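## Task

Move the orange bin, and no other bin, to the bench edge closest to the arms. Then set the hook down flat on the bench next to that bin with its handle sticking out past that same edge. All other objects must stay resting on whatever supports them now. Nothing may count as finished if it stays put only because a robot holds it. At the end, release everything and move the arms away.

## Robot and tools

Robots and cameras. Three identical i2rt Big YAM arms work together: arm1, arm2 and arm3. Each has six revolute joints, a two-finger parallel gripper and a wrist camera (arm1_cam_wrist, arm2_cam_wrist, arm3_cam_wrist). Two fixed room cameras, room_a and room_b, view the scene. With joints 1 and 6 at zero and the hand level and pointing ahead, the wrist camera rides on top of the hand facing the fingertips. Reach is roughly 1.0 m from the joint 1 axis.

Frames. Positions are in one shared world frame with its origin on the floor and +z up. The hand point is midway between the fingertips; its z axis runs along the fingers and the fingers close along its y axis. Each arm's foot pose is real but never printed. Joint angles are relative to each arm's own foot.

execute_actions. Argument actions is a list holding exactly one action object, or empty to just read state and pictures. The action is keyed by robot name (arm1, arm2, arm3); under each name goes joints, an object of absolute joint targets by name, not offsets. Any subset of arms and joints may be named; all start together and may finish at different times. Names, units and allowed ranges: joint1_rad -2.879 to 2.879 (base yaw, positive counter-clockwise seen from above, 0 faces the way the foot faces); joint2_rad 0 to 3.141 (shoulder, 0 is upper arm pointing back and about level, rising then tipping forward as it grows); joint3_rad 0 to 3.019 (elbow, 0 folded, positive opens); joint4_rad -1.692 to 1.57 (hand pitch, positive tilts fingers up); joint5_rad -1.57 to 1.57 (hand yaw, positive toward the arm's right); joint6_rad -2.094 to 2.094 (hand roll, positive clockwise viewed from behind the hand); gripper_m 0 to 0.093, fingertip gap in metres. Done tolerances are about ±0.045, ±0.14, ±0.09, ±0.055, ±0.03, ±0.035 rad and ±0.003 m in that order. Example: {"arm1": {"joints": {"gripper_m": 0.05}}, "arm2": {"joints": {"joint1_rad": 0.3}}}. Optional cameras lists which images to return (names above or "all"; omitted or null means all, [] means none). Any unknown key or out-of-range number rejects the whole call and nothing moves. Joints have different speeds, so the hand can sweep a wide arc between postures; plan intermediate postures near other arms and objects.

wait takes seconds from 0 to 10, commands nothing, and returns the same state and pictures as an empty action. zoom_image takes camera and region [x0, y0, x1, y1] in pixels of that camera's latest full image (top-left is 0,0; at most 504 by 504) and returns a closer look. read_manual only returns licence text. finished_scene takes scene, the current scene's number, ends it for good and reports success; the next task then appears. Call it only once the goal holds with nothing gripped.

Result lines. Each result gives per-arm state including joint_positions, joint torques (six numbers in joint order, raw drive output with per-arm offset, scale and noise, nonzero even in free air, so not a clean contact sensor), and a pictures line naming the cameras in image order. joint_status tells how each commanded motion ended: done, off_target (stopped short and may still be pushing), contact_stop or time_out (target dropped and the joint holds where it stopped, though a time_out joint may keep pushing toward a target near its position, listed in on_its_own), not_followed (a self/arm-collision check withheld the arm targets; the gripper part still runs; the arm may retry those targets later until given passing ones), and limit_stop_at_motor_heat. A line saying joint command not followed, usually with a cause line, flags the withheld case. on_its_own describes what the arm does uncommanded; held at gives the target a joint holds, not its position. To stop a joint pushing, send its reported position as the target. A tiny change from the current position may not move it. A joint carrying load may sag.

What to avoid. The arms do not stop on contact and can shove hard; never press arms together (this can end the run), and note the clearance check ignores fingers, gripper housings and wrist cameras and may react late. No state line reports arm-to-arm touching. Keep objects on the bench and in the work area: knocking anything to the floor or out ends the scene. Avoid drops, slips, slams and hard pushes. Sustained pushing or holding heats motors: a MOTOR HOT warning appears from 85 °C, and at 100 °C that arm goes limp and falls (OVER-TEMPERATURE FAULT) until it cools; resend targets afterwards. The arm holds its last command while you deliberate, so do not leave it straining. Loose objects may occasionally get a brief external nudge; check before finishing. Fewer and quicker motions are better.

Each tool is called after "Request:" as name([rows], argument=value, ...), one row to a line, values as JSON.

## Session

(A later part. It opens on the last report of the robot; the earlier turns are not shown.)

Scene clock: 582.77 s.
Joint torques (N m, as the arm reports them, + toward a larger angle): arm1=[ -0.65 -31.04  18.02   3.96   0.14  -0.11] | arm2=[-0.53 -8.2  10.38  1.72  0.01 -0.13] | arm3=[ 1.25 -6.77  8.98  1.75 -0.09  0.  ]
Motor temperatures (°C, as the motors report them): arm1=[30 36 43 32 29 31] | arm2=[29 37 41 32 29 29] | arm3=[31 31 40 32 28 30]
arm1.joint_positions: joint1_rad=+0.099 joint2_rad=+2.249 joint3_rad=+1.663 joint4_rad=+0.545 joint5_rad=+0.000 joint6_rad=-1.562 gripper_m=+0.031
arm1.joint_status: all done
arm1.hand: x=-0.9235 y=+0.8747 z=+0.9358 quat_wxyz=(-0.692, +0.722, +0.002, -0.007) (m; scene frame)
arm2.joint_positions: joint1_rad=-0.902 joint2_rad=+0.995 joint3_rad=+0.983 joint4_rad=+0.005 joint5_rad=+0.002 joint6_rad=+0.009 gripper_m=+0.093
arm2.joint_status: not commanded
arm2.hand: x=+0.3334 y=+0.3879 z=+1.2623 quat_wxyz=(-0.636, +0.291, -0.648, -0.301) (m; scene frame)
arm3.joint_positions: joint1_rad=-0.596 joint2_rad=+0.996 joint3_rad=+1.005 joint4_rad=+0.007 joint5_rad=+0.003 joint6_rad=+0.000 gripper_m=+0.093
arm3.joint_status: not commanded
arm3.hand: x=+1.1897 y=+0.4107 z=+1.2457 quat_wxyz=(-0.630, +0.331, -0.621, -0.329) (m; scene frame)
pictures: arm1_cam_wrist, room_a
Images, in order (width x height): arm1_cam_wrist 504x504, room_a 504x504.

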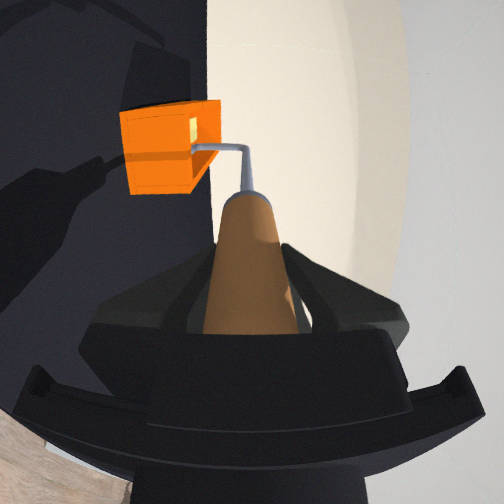

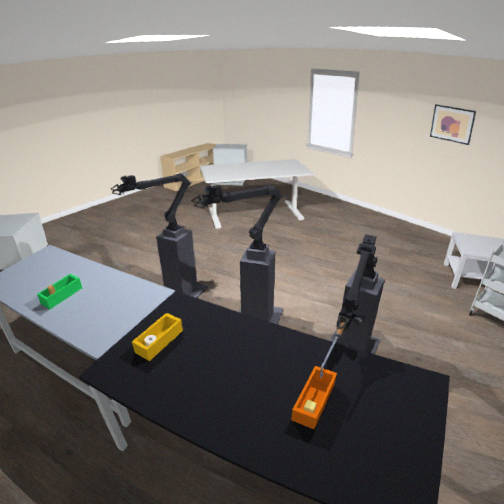

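Request:
execute_actions([
  {"arm1":{"joints":{"joint1_rad":0.105,"joint2_rad":2.27}}},
], cameras=["arm1_cam_wrist","room_a"])

Request:
zoom_image(camera="room_a", region=[270,290,390,440])

Scene clock: 589.63 s.
Joint torques (N m, as the arm reports them, + toward a larger angle): arm1=[ -0.05 -31.43  17.39   3.76   0.09  -0.14] | arm2=[-0.31 -8.09 10.38  1.74  0.02 -0.14] | arm3=[ 1.12 -6.42  9.03  1.7  -0.09  0.01]
Motor temperatures (°C, as the motors report them): arm1=[30 36 44 32 29 31] | arm2=[29 37 41 32 29 29] | arm3=[31 31 40 32 28 29]
arm1.joint_positions: joint1_rad=+0.099 joint2_rad=+2.304 joint3_rad=+1.668 joint4_rad=+0.549 joint5_rad=+0.000 joint6_rad=-1.562 gripper_m=+0.031
arm1.joint_status: all done
arm1.hand: x=-0.9234 y=+0.8762 z=+0.8927 quat_wxyz=(-0.675, +0.738, +0.002, -0.006) (m; scene frame)
arm2.joint_positions: joint1_rad=-0.902 joint2_rad=+0.995 joint3_rad=+0.983 joint4_rad=+0.005 joint5_rad=+0.002 joint6_rad=+0.009 gripper_m=+0.093
arm2.joint_status: not commanded
arm2.hand: x=+0.3334 y=+0.3879 z=+1.2623 quat_wxyz=(-0.636, +0.291, -0.648, -0.301) (m; scene frame)
arm3.joint_positions: joint1_rad=-0.596 joint2_rad=+0.996 joint3_rad=+1.005 joint4_rad=+0.007 joint5_rad=+0.003 joint6_rad=+0.000 gripper_m=+0.093
arm3.joint_status: not commanded
arm3.hand: x=+1.1897 y=+0.4107 z=+1.2457 quat_wxyz=(-0.630, +0.331, -0.621, -0.329) (m; scene frame)
pictures: arm1_cam_wrist, room_a
Images, in order (width x height): arm1_cam_wrist 504x504, room_a 504x504.

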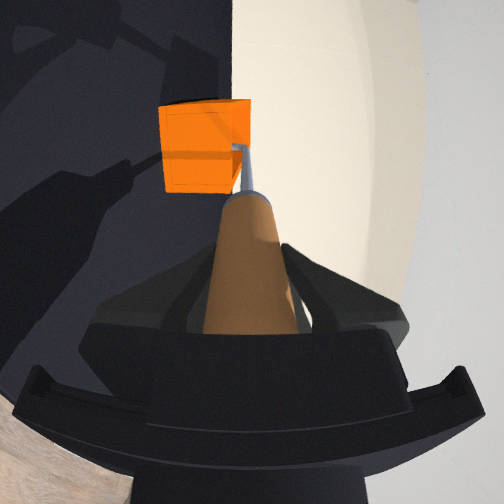

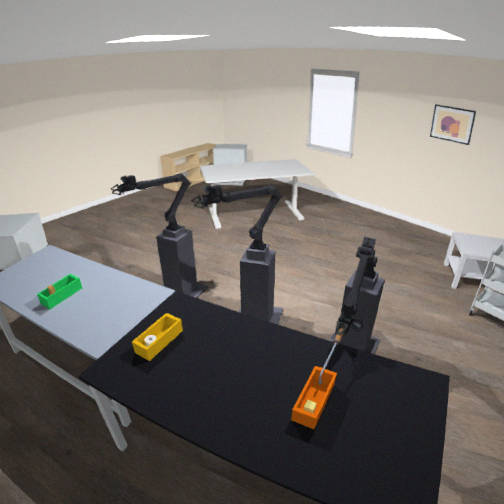

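Region (270, 290, 390, 440) of room_a's 504x504 image, scaled by 3.360, with more detail than that image has; it fills the left 403 columns of this view, and the rest is white.

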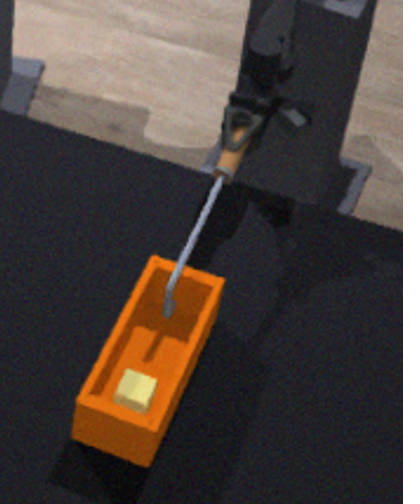

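Request:
execute_actions([
  {"arm1":{"joints":{"joint2_rad":2.14,"joint3_rad":1.445,"joint4_rad":0.72}}},
], cameras=["arm1_cam_wrist","room_a"])

Scene clock: 599.47 s.
Joint torques (N m, as the arm reports them, + toward a larger angle): arm1=[  0.06 -28.22  11.85   3.3    0.05  -0.09] | arm2=[-0.56 -8.17 10.4   1.79  0.02 -0.14] | arm3=[ 1.39 -6.77  9.    1.71 -0.1  -0.01]
Motor temperatures (°C, as the motors report them): arm1=[30 37 45 33 29 31] | arm2=[29 37 41 32 29 29] | arm3=[31 31 40 32 28 29]
arm1.joint_positions: joint1_rad=+0.099 joint2_rad=+2.174 joint3_rad=+1.416 joint4_rad=+0.677 joint5_rad=+0.000 joint6_rad=-1.562 gripper_m=+0.031
arm1.joint_status: all done
arm1.hand: x=-0.9226 y=+0.8134 z=+0.8961 quat_wxyz=(-0.677, +0.736, +0.002, -0.006) (m; scene frame)
arm2.joint_positions: joint1_rad=-0.902 joint2_rad=+0.995 joint3_rad=+0.983 joint4_rad=+0.005 joint5_rad=+0.002 joint6_rad=+0.009 gripper_m=+0.093
arm2.joint_status: not commanded
arm2.hand: x=+0.3334 y=+0.3879 z=+1.2623 quat_wxyz=(-0.636, +0.291, -0.648, -0.301) (m; scene frame)
arm3.joint_positions: joint1_rad=-0.596 joint2_rad=+0.996 joint3_rad=+1.005 joint4_rad=+0.007 joint5_rad=+0.003 joint6_rad=+0.000 gripper_m=+0.093
arm3.joint_status: not commanded
arm3.hand: x=+1.1897 y=+0.4107 z=+1.2457 quat_wxyz=(-0.630, +0.331, -0.621, -0.329) (m; scene frame)
pictures: arm1_cam_wrist, room_a
Images, in order (width x height): arm1_cam_wrist 504x504, room_a 504x504.

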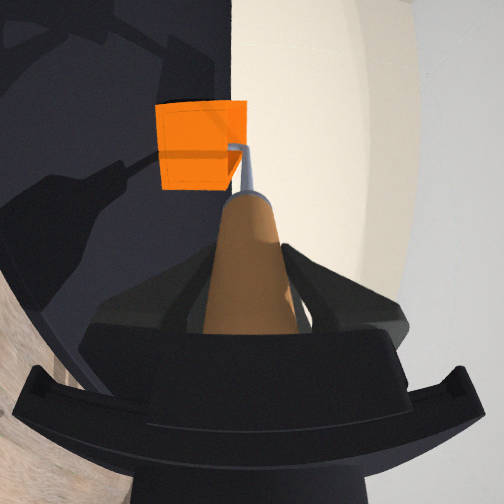

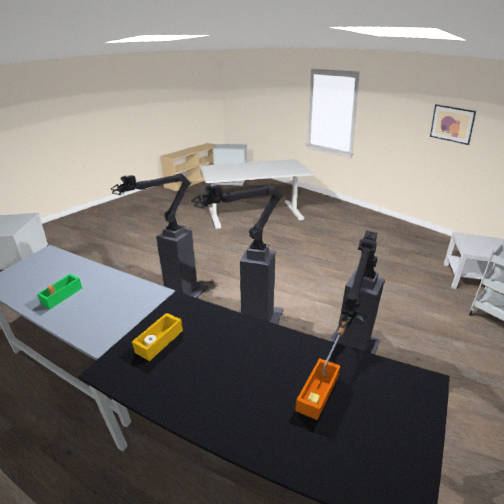

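Working.

Request:
execute_actions([
  {"arm1":{"joints":{"joint2_rad":2.045,"joint3_rad":1.235,"joint4_rad":0.82}}},
], cameras=[])

Request:
execute_actions([
  {"arm1":{"joints":{"joint2_rad":1.947,"joint3_rad":1.038,"joint4_rad":0.915}}},
], cameras=[])

Request:
execute_actions([
  {"arm1":{"joints":{"joint2_rad":1.856,"joint3_rad":0.853,"joint4_rad":1.005}}},
], cameras=["arm1_cam_wrist","room_a","room_b"])

Request:
zoom_image(camera="room_a", region=[270,270,410,420])

Request:
zoom_image(camera="room_b", region=[80,130,220,230])

Scene clock: 610.53 s.
Joint torques (N m, as the arm reports them, + toward a larger angle): arm1=[ -0.45 -27.83  10.43   3.58   0.13  -0.1 ] | arm2=[-0.52 -8.11 10.35  1.74  0.01 -0.13] | arm3=[ 1.34 -6.53  8.93  1.73 -0.09  0.01]
Motor temperatures (°C, as the motors report them): arm1=[30 36 43 33 29 31] | arm2=[29 37 41 32 29 29] | arm3=[31 31 40 32 28 29]
arm1.joint_positions: joint1_rad=+0.099 joint2_rad=+2.088 joint3_rad=+1.212 joint4_rad=+0.771 joint5_rad=+0.000 joint6_rad=-1.562 gripper_m=+0.031
arm1.joint_status: all done
arm1.hand: x=-0.9219 y=+0.7556 z=+0.8816 quat_wxyz=(-0.668, +0.744, +0.002, -0.006) (m; scene frame)
arm2.joint_positions: joint1_rad=-0.902 joint2_rad=+0.995 joint3_rad=+0.983 joint4_rad=+0.005 joint5_rad=+0.002 joint6_rad=+0.009 gripper_m=+0.093
arm2.joint_status: not commanded
arm2.hand: x=+0.3334 y=+0.3879 z=+1.2623 quat_wxyz=(-0.636, +0.291, -0.648, -0.301) (m; scene frame)
arm3.joint_positions: joint1_rad=-0.596 joint2_rad=+0.996 joint3_rad=+1.005 joint4_rad=+0.007 joint5_rad=+0.003 joint6_rad=+0.000 gripper_m=+0.093
arm3.joint_status: not commanded
arm3.hand: x=+1.1897 y=+0.4107 z=+1.2457 quat_wxyz=(-0.630, +0.331, -0.621, -0.329) (m; scene frame)
pictures: none
No camera images: the call's "cameras" was empty. Leave "cameras" out to get every camera's image.

Scene clock: 611.40 s.
Joint torques (N m, as the arm reports them, + toward a larger angle): arm1=[  0.01 -26.11   9.48   3.61   0.12  -0.13] | arm2=[-0.49 -8.21 10.37  1.71  0.03 -0.14] | arm3=[ 0.99 -6.75  9.    1.67 -0.09  0.01]
Motor temperatures (°C, as the motors report them): arm1=[30 36 42 33 29 31] | arm2=[29 37 41 32 29 29] | arm3=[31 31 40 32 28 29]
arm1.joint_positions: joint1_rad=+0.099 joint2_rad=+1.991 joint3_rad=+1.019 joint4_rad=+0.864 joint5_rad=+0.000 joint6_rad=-1.562 gripper_m=+0.031
arm1.joint_status: all done
arm1.hand: x=-0.9212 y=+0.6963 z=+0.8815 quat_wxyz=(-0.667, +0.745, +0.002, -0.006) (m; scene frame)
arm2.joint_positions: joint1_rad=-0.902 joint2_rad=+0.995 joint3_rad=+0.983 joint4_rad=+0.005 joint5_rad=+0.002 joint6_rad=+0.009 gripper_m=+0.093
arm2.joint_status: not commanded
arm2.hand: x=+0.3334 y=+0.3879 z=+1.2623 quat_wxyz=(-0.636, +0.291, -0.648, -0.301) (m; scene frame)
arm3.joint_positions: joint1_rad=-0.596 joint2_rad=+0.996 joint3_rad=+1.005 joint4_rad=+0.007 joint5_rad=+0.003 joint6_rad=+0.000 gripper_m=+0.093
arm3.joint_status: not commanded
arm3.hand: x=+1.1897 y=+0.4107 z=+1.2457 quat_wxyz=(-0.630, +0.331, -0.621, -0.329) (m; scene frame)
pictures: none
No camera images: the call's "cameras" was empty. Leave "cameras" out to get every camera's image.

Scene clock: 612.27 s.
Joint torques (N m, as the arm reports them, + toward a larger angle): arm1=[  0.01 -22.94   8.6    3.7    0.09  -0.11] | arm2=[-0.62 -8.17 10.35  1.7   0.02 -0.14] | arm3=[ 1.28 -6.55  9.03  1.75 -0.1  -0.01]
Motor temperatures (°C, as the motors report them): arm1=[30 36 42 33 29 31] | arm2=[29 37 41 32 29 29] | arm3=[31 31 40 32 28 29]
arm1.joint_positions: joint1_rad=+0.099 joint2_rad=+1.894 joint3_rad=+0.833 joint4_rad=+0.954 joint5_rad=+0.000 joint6_rad=-1.562 gripper_m=+0.031
arm1.joint_status: all done
arm1.hand: x=-0.9205 y=+0.6357 z=+0.8830 quat_wxyz=(-0.667, +0.745, +0.002, -0.006) (m; scene frame)
arm2.joint_positions: joint1_rad=-0.902 joint2_rad=+0.995 joint3_rad=+0.983 joint4_rad=+0.005 joint5_rad=+0.002 joint6_rad=+0.009 gripper_m=+0.093
arm2.joint_status: not commanded
arm2.hand: x=+0.3334 y=+0.3879 z=+1.2623 quat_wxyz=(-0.636, +0.291, -0.648, -0.301) (m; scene frame)
arm3.joint_positions: joint1_rad=-0.596 joint2_rad=+0.996 joint3_rad=+1.005 joint4_rad=+0.007 joint5_rad=+0.003 joint6_rad=+0.000 gripper_m=+0.093
arm3.joint_status: not commanded
arm3.hand: x=+1.1897 y=+0.4107 z=+1.2457 quat_wxyz=(-0.630, +0.331, -0.621, -0.329) (m; scene frame)
pictures: arm1_cam_wrist, room_a, room_b
Images, in order (width x height): arm1_cam_wrist 504x504, room_a 504x504, room_b 504x504.

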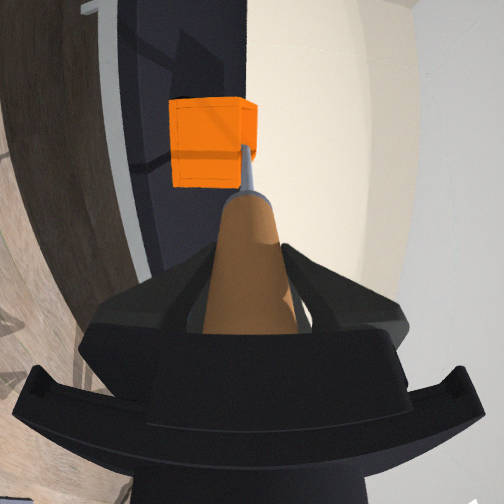

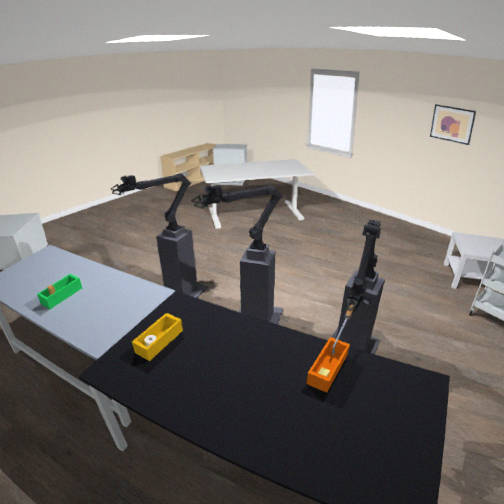

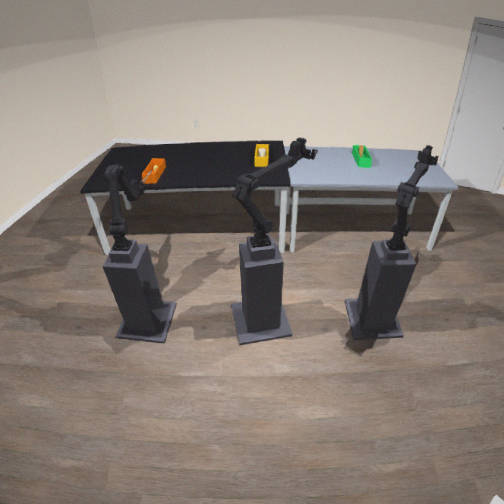

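Region (270, 270, 410, 420) of room_a's 504x504 image, scaled by 3.360, with more detail than that image has; it fills the left 470 columns of this view, and the rest is white.

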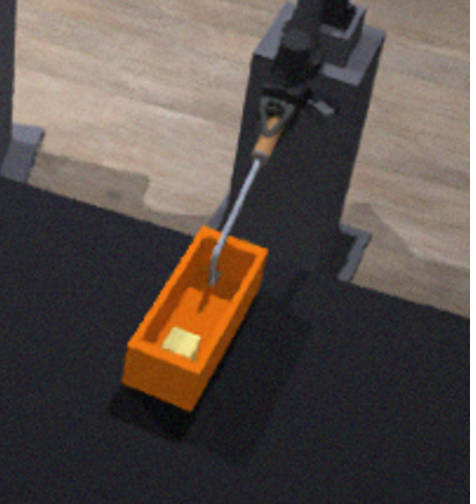

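Region (80, 130, 220, 230) of room_b's 504x504 image, scaled by 3.600, with more detail than that image has; it fills the top 360 rows of this view, and the rest is white.

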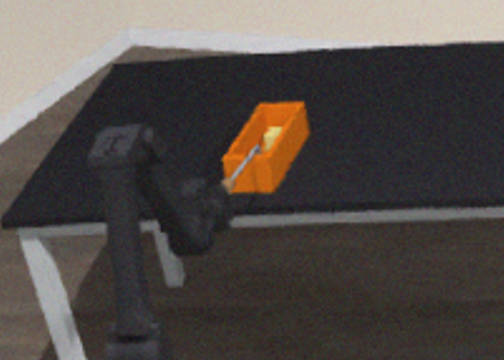

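Request:
execute_actions([
  {"arm1":{"joints":{"joint2_rad":1.765,"joint3_rad":0.68,"joint4_rad":1.1}}},
], cameras=["arm1_cam_wrist","room_b"])

Request:
zoom_image(camera="room_b", region=[80,130,220,230])

Scene clock: 619.27 s.
Joint torques (N m, as the arm reports them, + toward a larger angle): arm1=[  0.08 -19.44   8.03   3.91   0.09  -0.14] | arm2=[-0.57 -8.11 10.36  1.73  0.02 -0.13] | arm3=[ 1.09 -6.83  8.99  1.77 -0.1   0.  ]
Motor temperatures (°C, as the motors report them): arm1=[30 36 41 33 29 31] | arm2=[29 37 42 32 29 29] | arm3=[31 31 40 32 28 29]
arm1.joint_positions: joint1_rad=+0.099 joint2_rad=+1.801 joint3_rad=+0.660 joint4_rad=+1.047 joint5_rad=+0.000 joint6_rad=-1.562 gripper_m=+0.031
arm1.joint_status: all done
arm1.hand: x=-0.9198 y=+0.5768 z=+0.8889 quat_wxyz=(-0.673, +0.740, +0.002, -0.006) (m; scene frame)
arm2.joint_positions: joint1_rad=-0.902 joint2_rad=+0.995 joint3_rad=+0.983 joint4_rad=+0.005 joint5_rad=+0.002 joint6_rad=+0.009 gripper_m=+0.093
arm2.joint_status: not commanded
arm2.hand: x=+0.3334 y=+0.3879 z=+1.2623 quat_wxyz=(-0.636, +0.291, -0.648, -0.301) (m; scene frame)
arm3.joint_positions: joint1_rad=-0.596 joint2_rad=+0.996 joint3_rad=+1.005 joint4_rad=+0.007 joint5_rad=+0.003 joint6_rad=+0.000 gripper_m=+0.093
arm3.joint_status: not commanded
arm3.hand: x=+1.1897 y=+0.4107 z=+1.2457 quat_wxyz=(-0.630, +0.331, -0.621, -0.329) (m; scene frame)
pictures: arm1_cam_wrist, room_b
Images, in order (width x height): arm1_cam_wrist 504x504, room_b 504x504.

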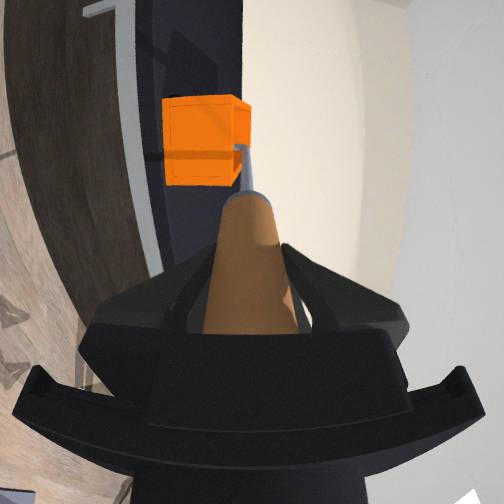

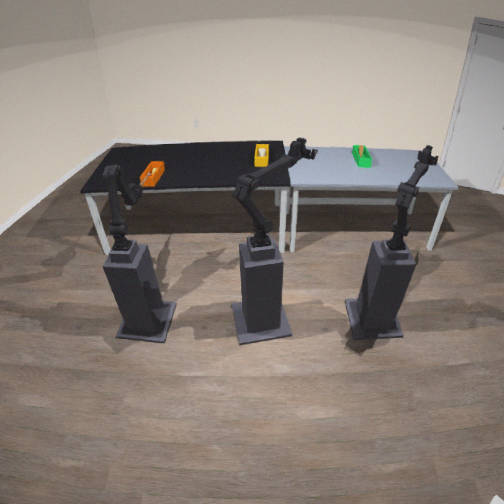

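Region (80, 130, 220, 230) of room_b's 504x504 image, scaled by 3.600, with more detail than that image has; it fills the top 360 rows of this view, and the rest is white.

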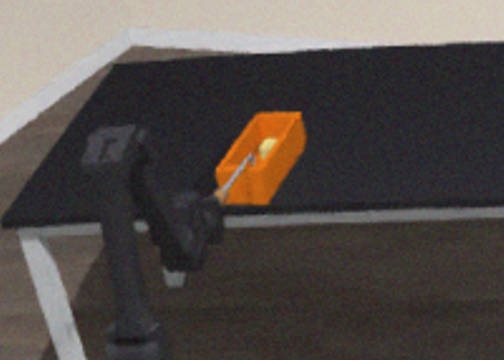

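Request:
zoom_image(camera="arm1_cam_wrist", region=[110,60,270,220])

Region (110, 60, 270, 220) of arm1_cam_wrist's 504x504 image, scaled by 3.150, with more detail than that image has.

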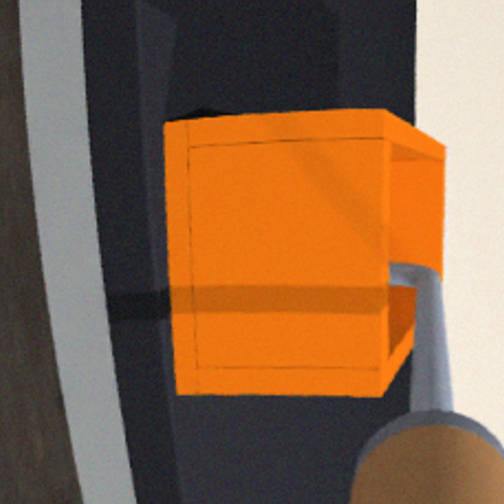

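Request:
execute_actions([
  {"arm1":{"joints":{"joint3_rad":0.9}}},
], cameras=["arm1_cam_wrist","room_b"])

Scene clock: 634.27 s.
Joint torques (N m, as the arm reports them, + toward a larger angle): arm1=[ -0.18 -21.94  11.79   3.34   0.12  -0.13] | arm2=[-0.41 -8.16 10.39  1.75  0.02 -0.14] | arm3=[ 1.31 -6.77  8.98  1.71 -0.1   0.  ]
Motor temperatures (°C, as the motors report them): arm1=[30 35 39 33 29 31] | arm2=[29 37 42 32 29 29] | arm3=[31 31 40 32 28 29]
arm1.joint_positions: joint1_rad=+0.099 joint2_rad=+1.796 joint3_rad=+0.857 joint4_rad=+1.058 joint5_rad=+0.000 joint6_rad=-1.562 gripper_m=+0.031
arm1.joint_status: all done
arm1.hand: x=-0.9207 y=+0.6409 z=+0.9804 quat_wxyz=(-0.747, +0.665, +0.002, -0.007) (m; scene frame)
arm2.joint_positions: joint1_rad=-0.902 joint2_rad=+0.995 joint3_rad=+0.983 joint4_rad=+0.005 joint5_rad=+0.002 joint6_rad=+0.009 gripper_m=+0.093
arm2.joint_status: not commanded
arm2.hand: x=+0.3334 y=+0.3879 z=+1.2623 quat_wxyz=(-0.636, +0.291, -0.648, -0.301) (m; scene frame)
arm3.joint_positions: joint1_rad=-0.596 joint2_rad=+0.996 joint3_rad=+1.005 joint4_rad=+0.007 joint5_rad=+0.003 joint6_rad=+0.000 gripper_m=+0.093
arm3.joint_status: not commanded
arm3.hand: x=+1.1897 y=+0.4107 z=+1.2457 quat_wxyz=(-0.630, +0.331, -0.621, -0.329) (m; scene frame)
pictures: arm1_cam_wrist, room_b
Images, in order (width x height): arm1_cam_wrist 504x504, room_b 504x504.

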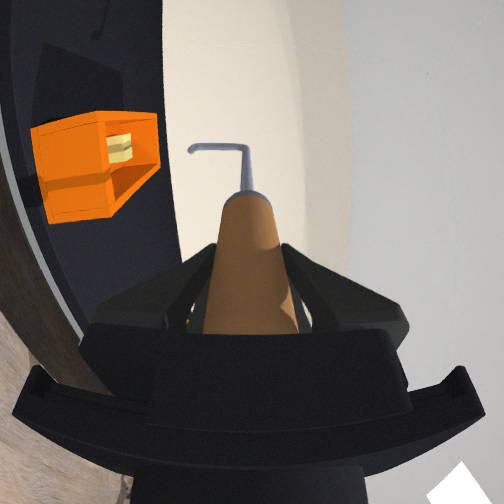

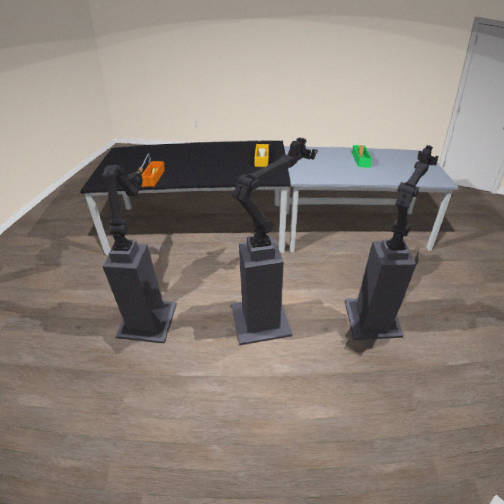

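Request:
execute_actions([
  {"arm1":{"joints":{"joint1_rad":-0.295,"joint2_rad":2.0,"joint3_rad":1.3,"joint4_rad":1.0,"joint5_rad":-0.37}}},
], cameras=[])

Request:
execute_actions([
  {"arm1":{"joints":{"joint2_rad":2.19,"joint4_rad":1.07}}},
], cameras=["arm1_cam_wrist","room_a"])

Scene clock: 644.70 s.
Joint torques (N m, as the arm reports them, + toward a larger angle): arm1=[ -0.94 -27.9   14.5    3.29   0.29  -0.11] | arm2=[-0.5  -8.04 10.39  1.73  0.02 -0.14] | arm3=[ 1.11 -6.63  8.96  1.76 -0.09 -0.02]
Motor temperatures (°C, as the motors report them): arm1=[30 35 40 33 29 31] | arm2=[29 36 42 32 29 29] | arm3=[31 31 40 32 28 29]
arm1.joint_positions: joint1_rad=-0.286 joint2_rad=+2.046 joint3_rad=+1.237 joint4_rad=+0.958 joint5_rad=-0.371 joint6_rad=-1.562 gripper_m=+0.031
arm1.joint_status: all done
arm1.hand: x=-0.6973 y=+0.7202 z=+0.9702 quat_wxyz=(-0.754, +0.657, +0.016, +0.017) (m; scene frame)
arm2.joint_positions: joint1_rad=-0.902 joint2_rad=+0.995 joint3_rad=+0.983 joint4_rad=+0.005 joint5_rad=+0.002 joint6_rad=+0.009 gripper_m=+0.093
arm2.joint_status: not commanded
arm2.hand: x=+0.3334 y=+0.3879 z=+1.2623 quat_wxyz=(-0.636, +0.291, -0.648, -0.301) (m; scene frame)
arm3.joint_positions: joint1_rad=-0.596 joint2_rad=+0.996 joint3_rad=+1.005 joint4_rad=+0.007 joint5_rad=+0.003 joint6_rad=+0.000 gripper_m=+0.093
arm3.joint_status: not commanded
arm3.hand: x=+1.1897 y=+0.4107 z=+1.2457 quat_wxyz=(-0.630, +0.331, -0.621, -0.329) (m; scene frame)
pictures: none
No camera images: the call's "cameras" was empty. Leave "cameras" out to get every camera's image.

Scene clock: 645.83 s.
Joint torques (N m, as the arm reports them, + toward a larger angle): arm1=[ -1.62 -31.01  11.96   3.57   0.21  -0.12] | arm2=[-0.56 -8.08 10.36  1.72  0.03 -0.13] | arm3=[ 1.03 -6.8   8.99  1.71 -0.11  0.  ]
Motor temperatures (°C, as the motors report them): arm1=[30 35 40 33 29 31] | arm2=[29 36 42 32 29 29] | arm3=[31 31 40 32 28 29]
arm1.joint_positions: joint1_rad=-0.286 joint2_rad=+2.245 joint3_rad=+1.248 joint4_rad=+1.025 joint5_rad=-0.371 joint6_rad=-1.562 gripper_m=+0.031
arm1.joint_status: all done
arm1.hand: x=-0.6963 y=+0.7219 z=+0.8451 quat_wxyz=(-0.716, +0.698, +0.001, +0.002) (m; scene frame)
arm2.joint_positions: joint1_rad=-0.902 joint2_rad=+0.995 joint3_rad=+0.983 joint4_rad=+0.005 joint5_rad=+0.002 joint6_rad=+0.009 gripper_m=+0.093
arm2.joint_status: not commanded
arm2.hand: x=+0.3334 y=+0.3879 z=+1.2623 quat_wxyz=(-0.636, +0.291, -0.648, -0.301) (m; scene frame)
arm3.joint_positions: joint1_rad=-0.596 joint2_rad=+0.996 joint3_rad=+1.005 joint4_rad=+0.007 joint5_rad=+0.003 joint6_rad=+0.000 gripper_m=+0.093
arm3.joint_status: not commanded
arm3.hand: x=+1.1897 y=+0.4107 z=+1.2457 quat_wxyz=(-0.630, +0.331, -0.621, -0.329) (m; scene frame)
pictures: arm1_cam_wrist, room_a
Images, in order (width x height): arm1_cam_wrist 504x504, room_a 504x504.

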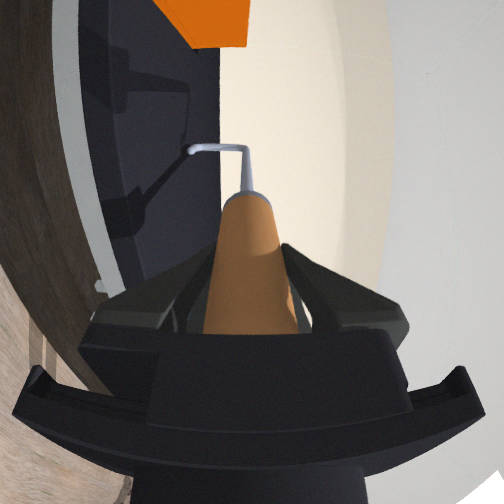

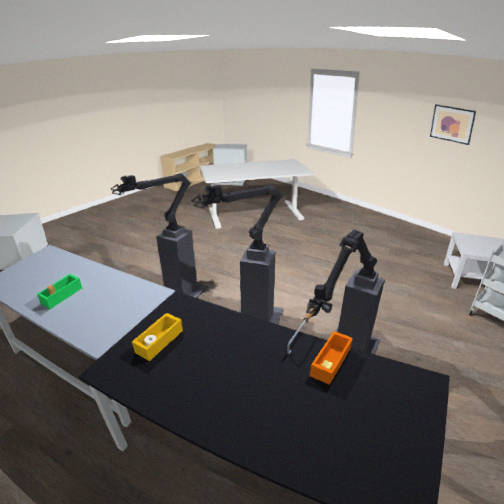

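Request:
execute_actions([
  {"arm1":{"joints":{"joint1_rad":-0.255,"joint2_rad":2.32,"joint3_rad":1.44,"joint4_rad":1.02,"joint5_rad":-0.347,"joint6_rad":-0.75}}},
], cameras=["arm1_cam_wrist","room_a"])

Scene clock: 653.17 s.
Joint torques (N m, as the arm reports them, + toward a larger angle): arm1=[  0.29 -27.92  12.94   2.66   0.14  -0.09] | arm2=[-0.39 -8.19 10.39  1.77  0.02 -0.14] | arm3=[ 1.06 -6.71  8.99  1.76 -0.1   0.01]
Motor temperatures (°C, as the motors report them): arm1=[30 36 40 33 29 31] | arm2=[29 36 42 32 29 29] | arm3=[31 31 40 32 28 29]
arm1.joint_positions: joint1_rad=-0.263 joint2_rad=+2.336 joint3_rad=+1.381 joint4_rad=+0.993 joint5_rad=-0.347 joint6_rad=-0.757 gripper_m=+0.031
arm1.joint_status: all done
arm1.hand: x=-0.6969 y=+0.7596 z=+0.8291 quat_wxyz=(-0.663, +0.640, -0.271, -0.278) (m; scene frame)
arm2.joint_positions: joint1_rad=-0.902 joint2_rad=+0.995 joint3_rad=+0.983 joint4_rad=+0.005 joint5_rad=+0.002 joint6_rad=+0.009 gripper_m=+0.093
arm2.joint_status: not commanded
arm2.hand: x=+0.3334 y=+0.3879 z=+1.2623 quat_wxyz=(-0.636, +0.291, -0.648, -0.301) (m; scene frame)
arm3.joint_positions: joint1_rad=-0.596 joint2_rad=+0.996 joint3_rad=+1.005 joint4_rad=+0.007 joint5_rad=+0.003 joint6_rad=+0.000 gripper_m=+0.093
arm3.joint_status: not commanded
arm3.hand: x=+1.1897 y=+0.4107 z=+1.2457 quat_wxyz=(-0.630, +0.331, -0.621, -0.329) (m; scene frame)
pictures: arm1_cam_wrist, room_a
Images, in order (width x height): arm1_cam_wrist 504x504, room_a 504x504.

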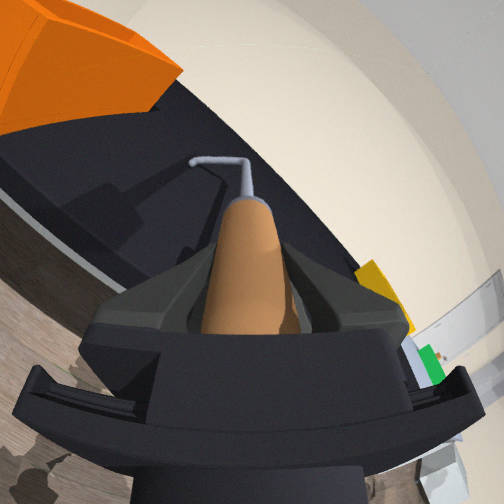

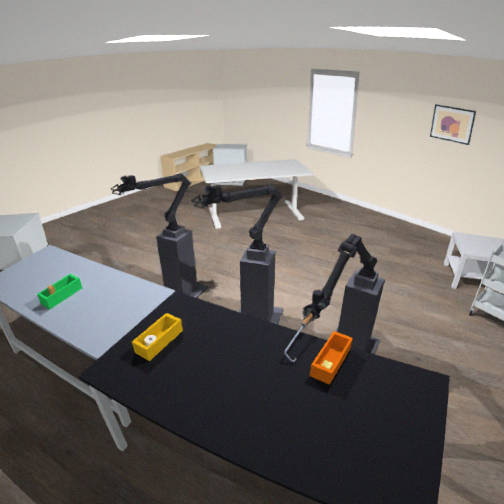

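Hook pivoted until tip rests on bench; fine.

Request:
execute_actions([
  {"arm1":{"joints":{"joint2_rad":2.37,"joint6_rad":0.0}}},
], cameras=["arm1_cam_wrist","room_a"])

Scene clock: 657.50 s.
Joint torques (N m, as the arm reports them, + toward a larger angle): arm1=[ -0.36 -27.03  11.97   2.73  -0.07  -0.07] | arm2=[-0.46 -8.2  10.37  1.73  0.01 -0.14] | arm3=[ 1.01 -6.51  9.    1.78 -0.08  0.01]
Motor temperatures (°C, as the motors report them): arm1=[30 36 41 33 29 31] | arm2=[29 36 42 32 29 29] | arm3=[31 31 40 32 28 29]
arm1.joint_positions: joint1_rad=-0.263 joint2_rad=+2.382 joint3_rad=+1.390 joint4_rad=+0.999 joint5_rad=-0.344 joint6_rad=-0.012 gripper_m=+0.031
arm1.joint_status: all done
arm1.hand: x=-0.6969 y=+0.7581 z=+0.7994 quat_wxyz=(-0.507, +0.502, -0.496, -0.496) (m; scene frame)
arm2.joint_positions: joint1_rad=-0.902 joint2_rad=+0.995 joint3_rad=+0.983 joint4_rad=+0.005 joint5_rad=+0.002 joint6_rad=+0.009 gripper_m=+0.093
arm2.joint_status: not commanded
arm2.hand: x=+0.3334 y=+0.3879 z=+1.2623 quat_wxyz=(-0.636, +0.291, -0.648, -0.301) (m; scene frame)
arm3.joint_positions: joint1_rad=-0.596 joint2_rad=+0.996 joint3_rad=+1.005 joint4_rad=+0.007 joint5_rad=+0.003 joint6_rad=+0.000 gripper_m=+0.093
arm3.joint_status: not commanded
arm3.hand: x=+1.1897 y=+0.4107 z=+1.2457 quat_wxyz=(-0.630, +0.331, -0.621, -0.329) (m; scene frame)
pictures: arm1_cam_wrist, room_a
Images, in order (width x height): arm1_cam_wrist 504x504, room_a 504x504.

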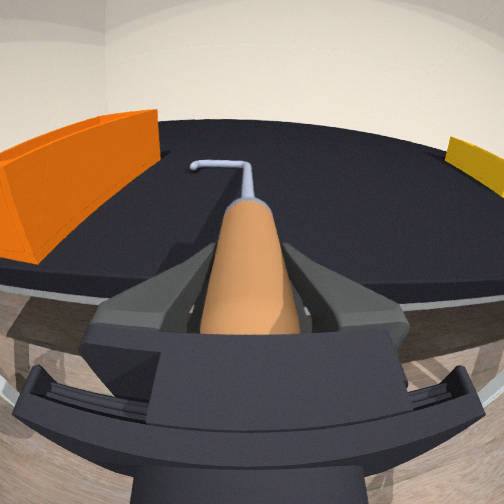

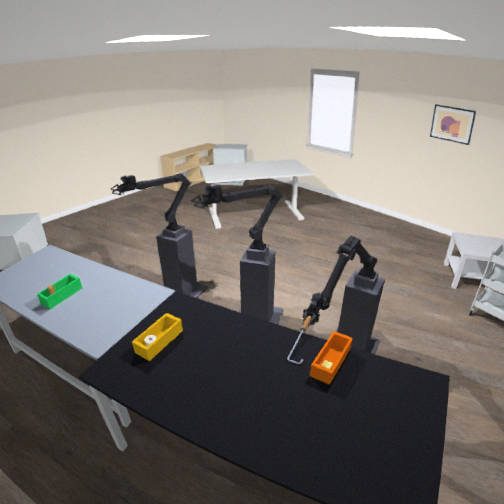

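Request:
execute_actions([
  {"arm1":{"joints":{"joint2_rad":2.415,"joint4_rad":1.06}}},
], cameras=["arm1_cam_wrist","room_a"])

Request:
zoom_image(camera="room_a", region=[260,280,380,400])

Scene clock: 660.90 s.
Joint torques (N m, as the arm reports them, + toward a larger angle): arm1=[ -0.03 -27.27  11.42   2.86   0.01  -0.07] | arm2=[-0.63 -8.13 10.39  1.7   0.01 -0.14] | arm3=[ 1.21 -6.5   8.98  1.68 -0.09  0.01]
Motor temperatures (°C, as the motors report them): arm1=[30 36 41 33 29 31] | arm2=[29 36 42 32 29 29] | arm3=[31 31 40 32 28 29]
arm1.joint_positions: joint1_rad=-0.263 joint2_rad=+2.418 joint3_rad=+1.392 joint4_rad=+1.037 joint5_rad=-0.345 joint6_rad=-0.010 gripper_m=+0.031
arm1.joint_status: all done
arm1.hand: x=-0.6982 y=+0.7547 z=+0.7814 quat_wxyz=(-0.507, +0.501, -0.495, -0.497) (m; scene frame)
arm2.joint_positions: joint1_rad=-0.902 joint2_rad=+0.995 joint3_rad=+0.983 joint4_rad=+0.005 joint5_rad=+0.002 joint6_rad=+0.009 gripper_m=+0.093
arm2.joint_status: not commanded
arm2.hand: x=+0.3334 y=+0.3879 z=+1.2623 quat_wxyz=(-0.636, +0.291, -0.648, -0.301) (m; scene frame)
arm3.joint_positions: joint1_rad=-0.596 joint2_rad=+0.996 joint3_rad=+1.005 joint4_rad=+0.007 joint5_rad=+0.003 joint6_rad=+0.000 gripper_m=+0.093
arm3.joint_status: not commanded
arm3.hand: x=+1.1897 y=+0.4107 z=+1.2457 quat_wxyz=(-0.630, +0.331, -0.621, -0.329) (m; scene frame)
pictures: arm1_cam_wrist, room_a
Images, in order (width x height): arm1_cam_wrist 504x504, room_a 504x504.

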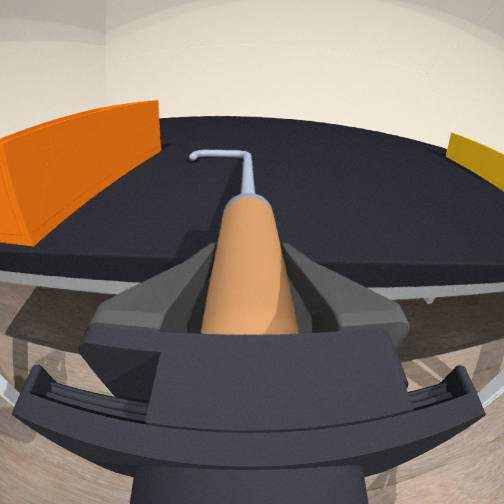

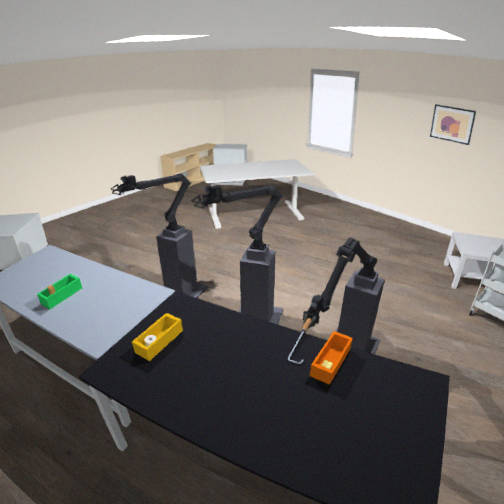

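Region (260, 280, 380, 400) of room_a's 504x504 image, scaled by 4.200, with more detail than that image has.

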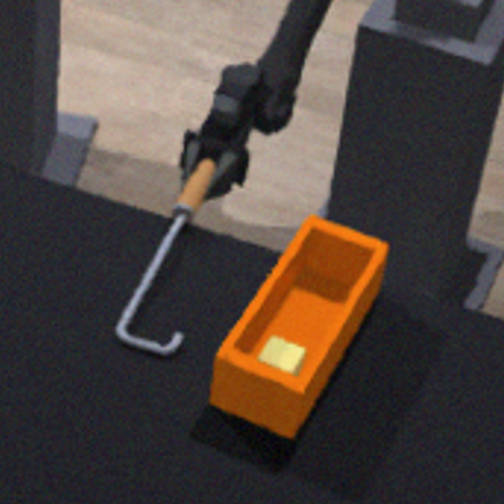

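Request:
execute_actions([
  {"arm1":{"joints":{"joint1_rad":-0.24,"joint2_rad":2.445,"joint3_rad":1.545,"joint4_rad":0.975,"joint5_rad":-0.334}}},
], cameras=["arm1_cam_wrist","room_a"])

Request:
zoom_image(camera="room_a", region=[260,280,380,400])

Scene clock: 667.80 s.
Joint torques (N m, as the arm reports them, + toward a larger angle): arm1=[ -0.82 -27.28  12.26   2.14   0.17  -0.03] | arm2=[-0.47 -8.2  10.37  1.77  0.03 -0.13] | arm3=[ 1.15 -6.75  9.06  1.75 -0.07 -0.01]
Motor temperatures (°C, as the motors report them): arm1=[30 36 40 33 29 31] | arm2=[29 36 42 32 29 29] | arm3=[31 31 40 32 28 29]
arm1.joint_positions: joint1_rad=-0.249 joint2_rad=+2.447 joint3_rad=+1.495 joint4_rad=+0.966 joint5_rad=-0.335 joint6_rad=-0.009 gripper_m=+0.031
arm1.joint_status: all done
arm1.hand: x=-0.6974 y=+0.7851 z=+0.7878 quat_wxyz=(-0.507, +0.501, -0.494, -0.498) (m; scene frame)
arm2.joint_positions: joint1_rad=-0.902 joint2_rad=+0.995 joint3_rad=+0.983 joint4_rad=+0.005 joint5_rad=+0.002 joint6_rad=+0.009 gripper_m=+0.093
arm2.joint_status: not commanded
arm2.hand: x=+0.3334 y=+0.3879 z=+1.2623 quat_wxyz=(-0.636, +0.291, -0.648, -0.301) (m; scene frame)
arm3.joint_positions: joint1_rad=-0.596 joint2_rad=+0.996 joint3_rad=+1.005 joint4_rad=+0.007 joint5_rad=+0.003 joint6_rad=+0.000 gripper_m=+0.093
arm3.joint_status: not commanded
arm3.hand: x=+1.1897 y=+0.4107 z=+1.2457 quat_wxyz=(-0.630, +0.331, -0.621, -0.329) (m; scene frame)
pictures: arm1_cam_wrist, room_a
Images, in order (width x height): arm1_cam_wrist 504x504, room_a 504x504.

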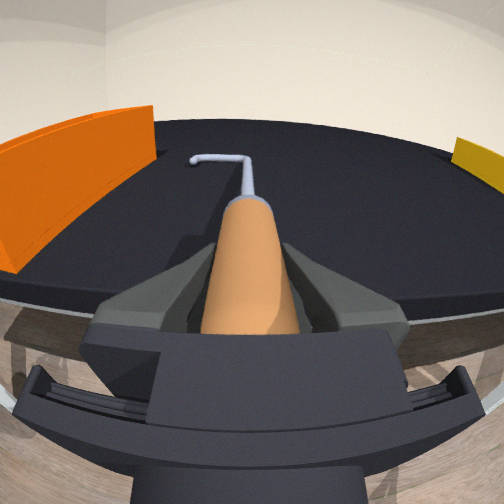

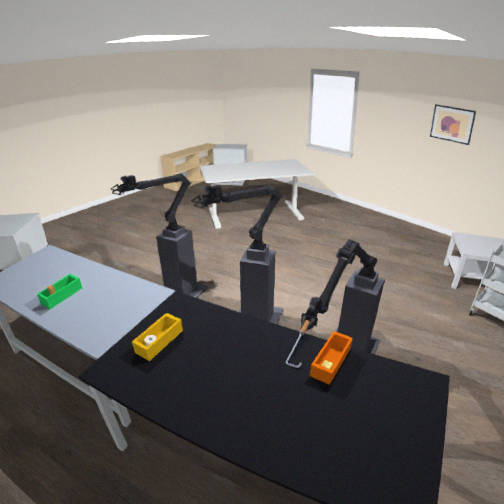

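Region (260, 280, 380, 400) of room_a's 504x504 image, scaled by 4.200, with more detail than that image has.

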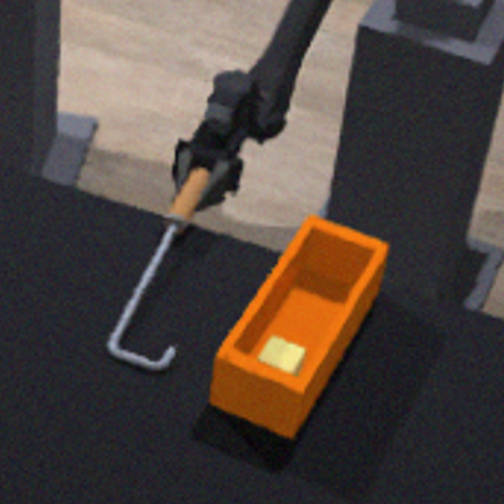

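Lower slightly, then open.

Request:
execute_actions([
  {"arm1":{"joints":{"joint2_rad":2.47}}},
], cameras=[])

Request:
execute_actions([
  {"arm1":{"joints":{"gripper_m":0.075}}},
], cameras=["arm1_cam_wrist","room_a"])

Scene clock: 672.03 s.
Joint torques (N m, as the arm reports them, + toward a larger angle): arm1=[  0.24 -26.    12.06   2.09   0.13  -0.07] | arm2=[-0.45 -8.19 10.39  1.75  0.02 -0.13] | arm3=[ 1.25 -6.75  9.01  1.73 -0.08 -0.01]
Motor temperatures (°C, as the motors report them): arm1=[30 36 41 33 29 31] | arm2=[29 36 42 32 29 29] | arm3=[31 31 40 32 28 29]
arm1.joint_positions: joint1_rad=-0.249 joint2_rad=+2.462 joint3_rad=+1.497 joint4_rad=+0.966 joint5_rad=-0.334 joint6_rad=-0.009 gripper_m=+0.031
arm1.joint_status: all done
arm1.hand: x=-0.6975 y=+0.7841 z=+0.7773 quat_wxyz=(-0.503, +0.503, -0.498, -0.496) (m; scene frame)
arm2.joint_positions: joint1_rad=-0.902 joint2_rad=+0.995 joint3_rad=+0.983 joint4_rad=+0.005 joint5_rad=+0.002 joint6_rad=+0.009 gripper_m=+0.093
arm2.joint_status: not commanded
arm2.hand: x=+0.3334 y=+0.3879 z=+1.2623 quat_wxyz=(-0.636, +0.291, -0.648, -0.301) (m; scene frame)
arm3.joint_positions: joint1_rad=-0.596 joint2_rad=+0.996 joint3_rad=+1.005 joint4_rad=+0.007 joint5_rad=+0.003 joint6_rad=+0.000 gripper_m=+0.093
arm3.joint_status: not commanded
arm3.hand: x=+1.1897 y=+0.4107 z=+1.2457 quat_wxyz=(-0.630, +0.331, -0.621, -0.329) (m; scene frame)
pictures: none
No camera images: the call's "cameras" was empty. Leave "cameras" out to get every camera's image.

Scene clock: 672.70 s.
Joint torques (N m, as the arm reports them, + toward a larger angle): arm1=[  0.62 -26.67  11.71   2.19   0.14  -0.09] | arm2=[-0.44 -8.13 10.38  1.74  0.03 -0.13] | arm3=[ 1.54 -6.52  8.93  1.71 -0.1   0.01]
Motor temperatures (°C, as the motors report them): arm1=[30 36 41 32 29 31] | arm2=[29 36 42 32 29 29] | arm3=[31 31 40 32 28 29]
arm1.joint_positions: joint1_rad=-0.249 joint2_rad=+2.462 joint3_rad=+1.504 joint4_rad=+0.966 joint5_rad=-0.334 joint6_rad=-0.008 gripper_m=+0.075
arm1.joint_status: all done
arm1.hand: x=-0.6968 y=+0.7862 z=+0.7806 quat_wxyz=(-0.505, +0.501, -0.496, -0.498) (m; scene frame)
arm2.joint_positions: joint1_rad=-0.902 joint2_rad=+0.995 joint3_rad=+0.983 joint4_rad=+0.005 joint5_rad=+0.002 joint6_rad=+0.009 gripper_m=+0.093
arm2.joint_status: not commanded
arm2.hand: x=+0.3334 y=+0.3879 z=+1.2623 quat_wxyz=(-0.636, +0.291, -0.648, -0.301) (m; scene frame)
arm3.joint_positions: joint1_rad=-0.596 joint2_rad=+0.996 joint3_rad=+1.005 joint4_rad=+0.007 joint5_rad=+0.003 joint6_rad=+0.000 gripper_m=+0.093
arm3.joint_status: not commanded
arm3.hand: x=+1.1897 y=+0.4107 z=+1.2457 quat_wxyz=(-0.630, +0.331, -0.621, -0.329) (m; scene frame)
pictures: arm1_cam_wrist, room_a
Images, in order (width x height): arm1_cam_wrist 504x504, room_a 504x504.

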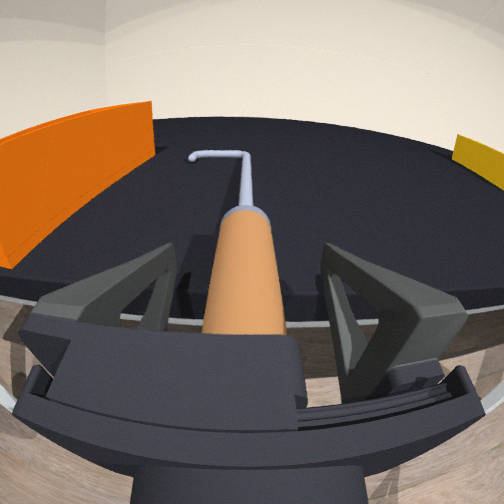

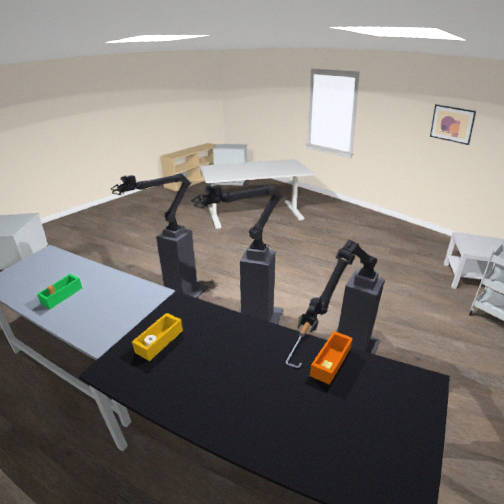

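Request:
execute_actions([
  {"arm1":{"joints":{"joint2_rad":2.3,"gripper_m":0.093}}},
], cameras=["arm1_cam_wrist"])

Request:
execute_actions([
  {"arm1":{"joints":{"joint2_rad":1.3,"joint4_rad":-0.6}}},
], cameras=["arm1_cam_wrist","room_a","room_b"])

Request:
zoom_image(camera="room_b", region=[80,130,220,230])

Scene clock: 679.33 s.
Joint torques (N m, as the arm reports them, + toward a larger angle): arm1=[  0.17 -24.68  11.18   1.92   0.18  -0.03] | arm2=[-0.41 -8.1  10.35  1.73  0.03 -0.13] | arm3=[ 1.24 -6.75  8.97  1.75 -0.11  0.  ]
Motor temperatures (°C, as the motors report them): arm1=[30 36 40 32 29 31] | arm2=[29 36 42 32 29 29] | arm3=[31 31 40 32 28 29]
arm1.joint_positions: joint1_rad=-0.249 joint2_rad=+2.283 joint3_rad=+1.524 joint4_rad=+0.969 joint5_rad=-0.334 joint6_rad=-0.008 gripper_m=+0.093
arm1.joint_status: all done
arm1.hand: x=-0.6925 y=+0.7996 z=+0.9342 quat_wxyz=(-0.567, +0.467, -0.429, -0.526) (m; scene frame)
arm2.joint_positions: joint1_rad=-0.902 joint2_rad=+0.995 joint3_rad=+0.983 joint4_rad=+0.005 joint5_rad=+0.002 joint6_rad=+0.009 gripper_m=+0.093
arm2.joint_status: not commanded
arm2.hand: x=+0.3334 y=+0.3879 z=+1.2623 quat_wxyz=(-0.636, +0.291, -0.648, -0.301) (m; scene frame)
arm3.joint_positions: joint1_rad=-0.596 joint2_rad=+0.996 joint3_rad=+1.005 joint4_rad=+0.007 joint5_rad=+0.003 joint6_rad=+0.000 gripper_m=+0.093
arm3.joint_status: not commanded
arm3.hand: x=+1.1897 y=+0.4107 z=+1.2457 quat_wxyz=(-0.630, +0.331, -0.621, -0.329) (m; scene frame)
pictures: arm1_cam_wrist
Images, in order (width x height): arm1_cam_wrist 504x504.

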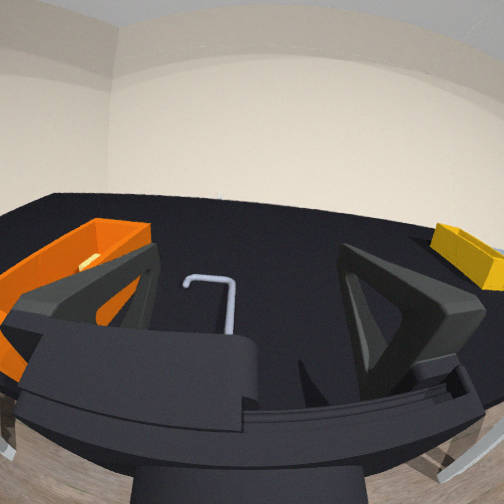

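Scene clock: 681.17 s.
Joint torques (N m, as the arm reports them, + toward a larger angle): arm1=[  0.46 -13.55  12.29   1.79  -0.03  -0.04] | arm2=[-0.49 -8.15 10.37  1.7   0.03 -0.14] | arm3=[ 1.14 -6.86  9.    1.75 -0.09  0.02]
Motor temperatures (°C, as the motors report them): arm1=[30 36 41 32 29 31] | arm2=[29 36 42 32 29 29] | arm3=[31 31 40 32 28 29]
arm1.joint_positions: joint1_rad=-0.249 joint2_rad=+1.302 joint3_rad=+1.536 joint4_rad=-0.594 joint5_rad=-0.334 joint6_rad=-0.007 gripper_m=+0.093
arm1.joint_status: all done
arm1.hand: x=-0.7757 y=+0.5646 z=+1.2946 quat_wxyz=(-0.380, +0.550, -0.604, -0.434) (m; scene frame)
arm2.joint_positions: joint1_rad=-0.902 joint2_rad=+0.995 joint3_rad=+0.983 joint4_rad=+0.005 joint5_rad=+0.002 joint6_rad=+0.009 gripper_m=+0.093
arm2.joint_status: not commanded
arm2.hand: x=+0.3334 y=+0.3879 z=+1.2623 quat_wxyz=(-0.636, +0.291, -0.648, -0.301) (m; scene frame)
arm3.joint_positions: joint1_rad=-0.596 joint2_rad=+0.996 joint3_rad=+1.005 joint4_rad=+0.007 joint5_rad=+0.003 joint6_rad=+0.000 gripper_m=+0.093
arm3.joint_status: not commanded
arm3.hand: x=+1.1897 y=+0.4107 z=+1.2457 quat_wxyz=(-0.630, +0.331, -0.621, -0.329) (m; scene frame)
pictures: arm1_cam_wrist, room_a, room_b
Images, in order (width x height): arm1_cam_wrist 504x504, room_a 504x504, room_b 504x504.

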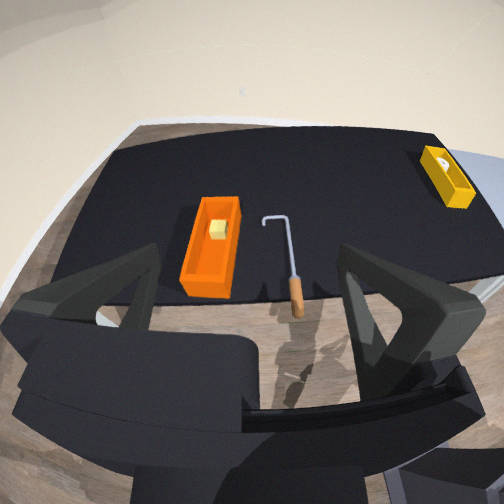

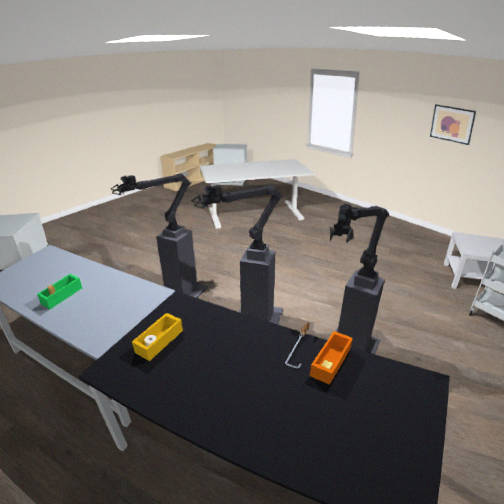

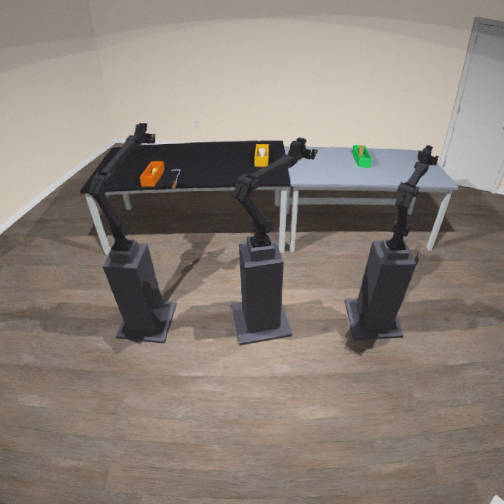

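Region (80, 130, 220, 230) of room_b's 504x504 image, scaled by 3.600, with more detail than that image has; it fills the top 360 rows of this view, and the rest is white.

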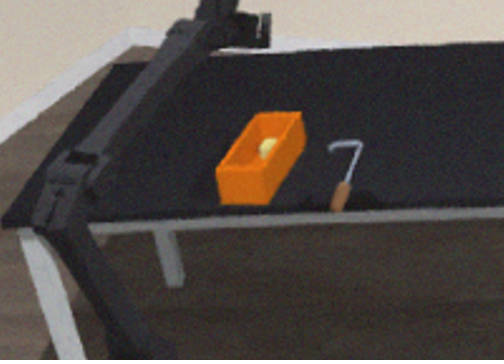

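Request:
finished_scene(scene=1)

The scene is finished: the task was done.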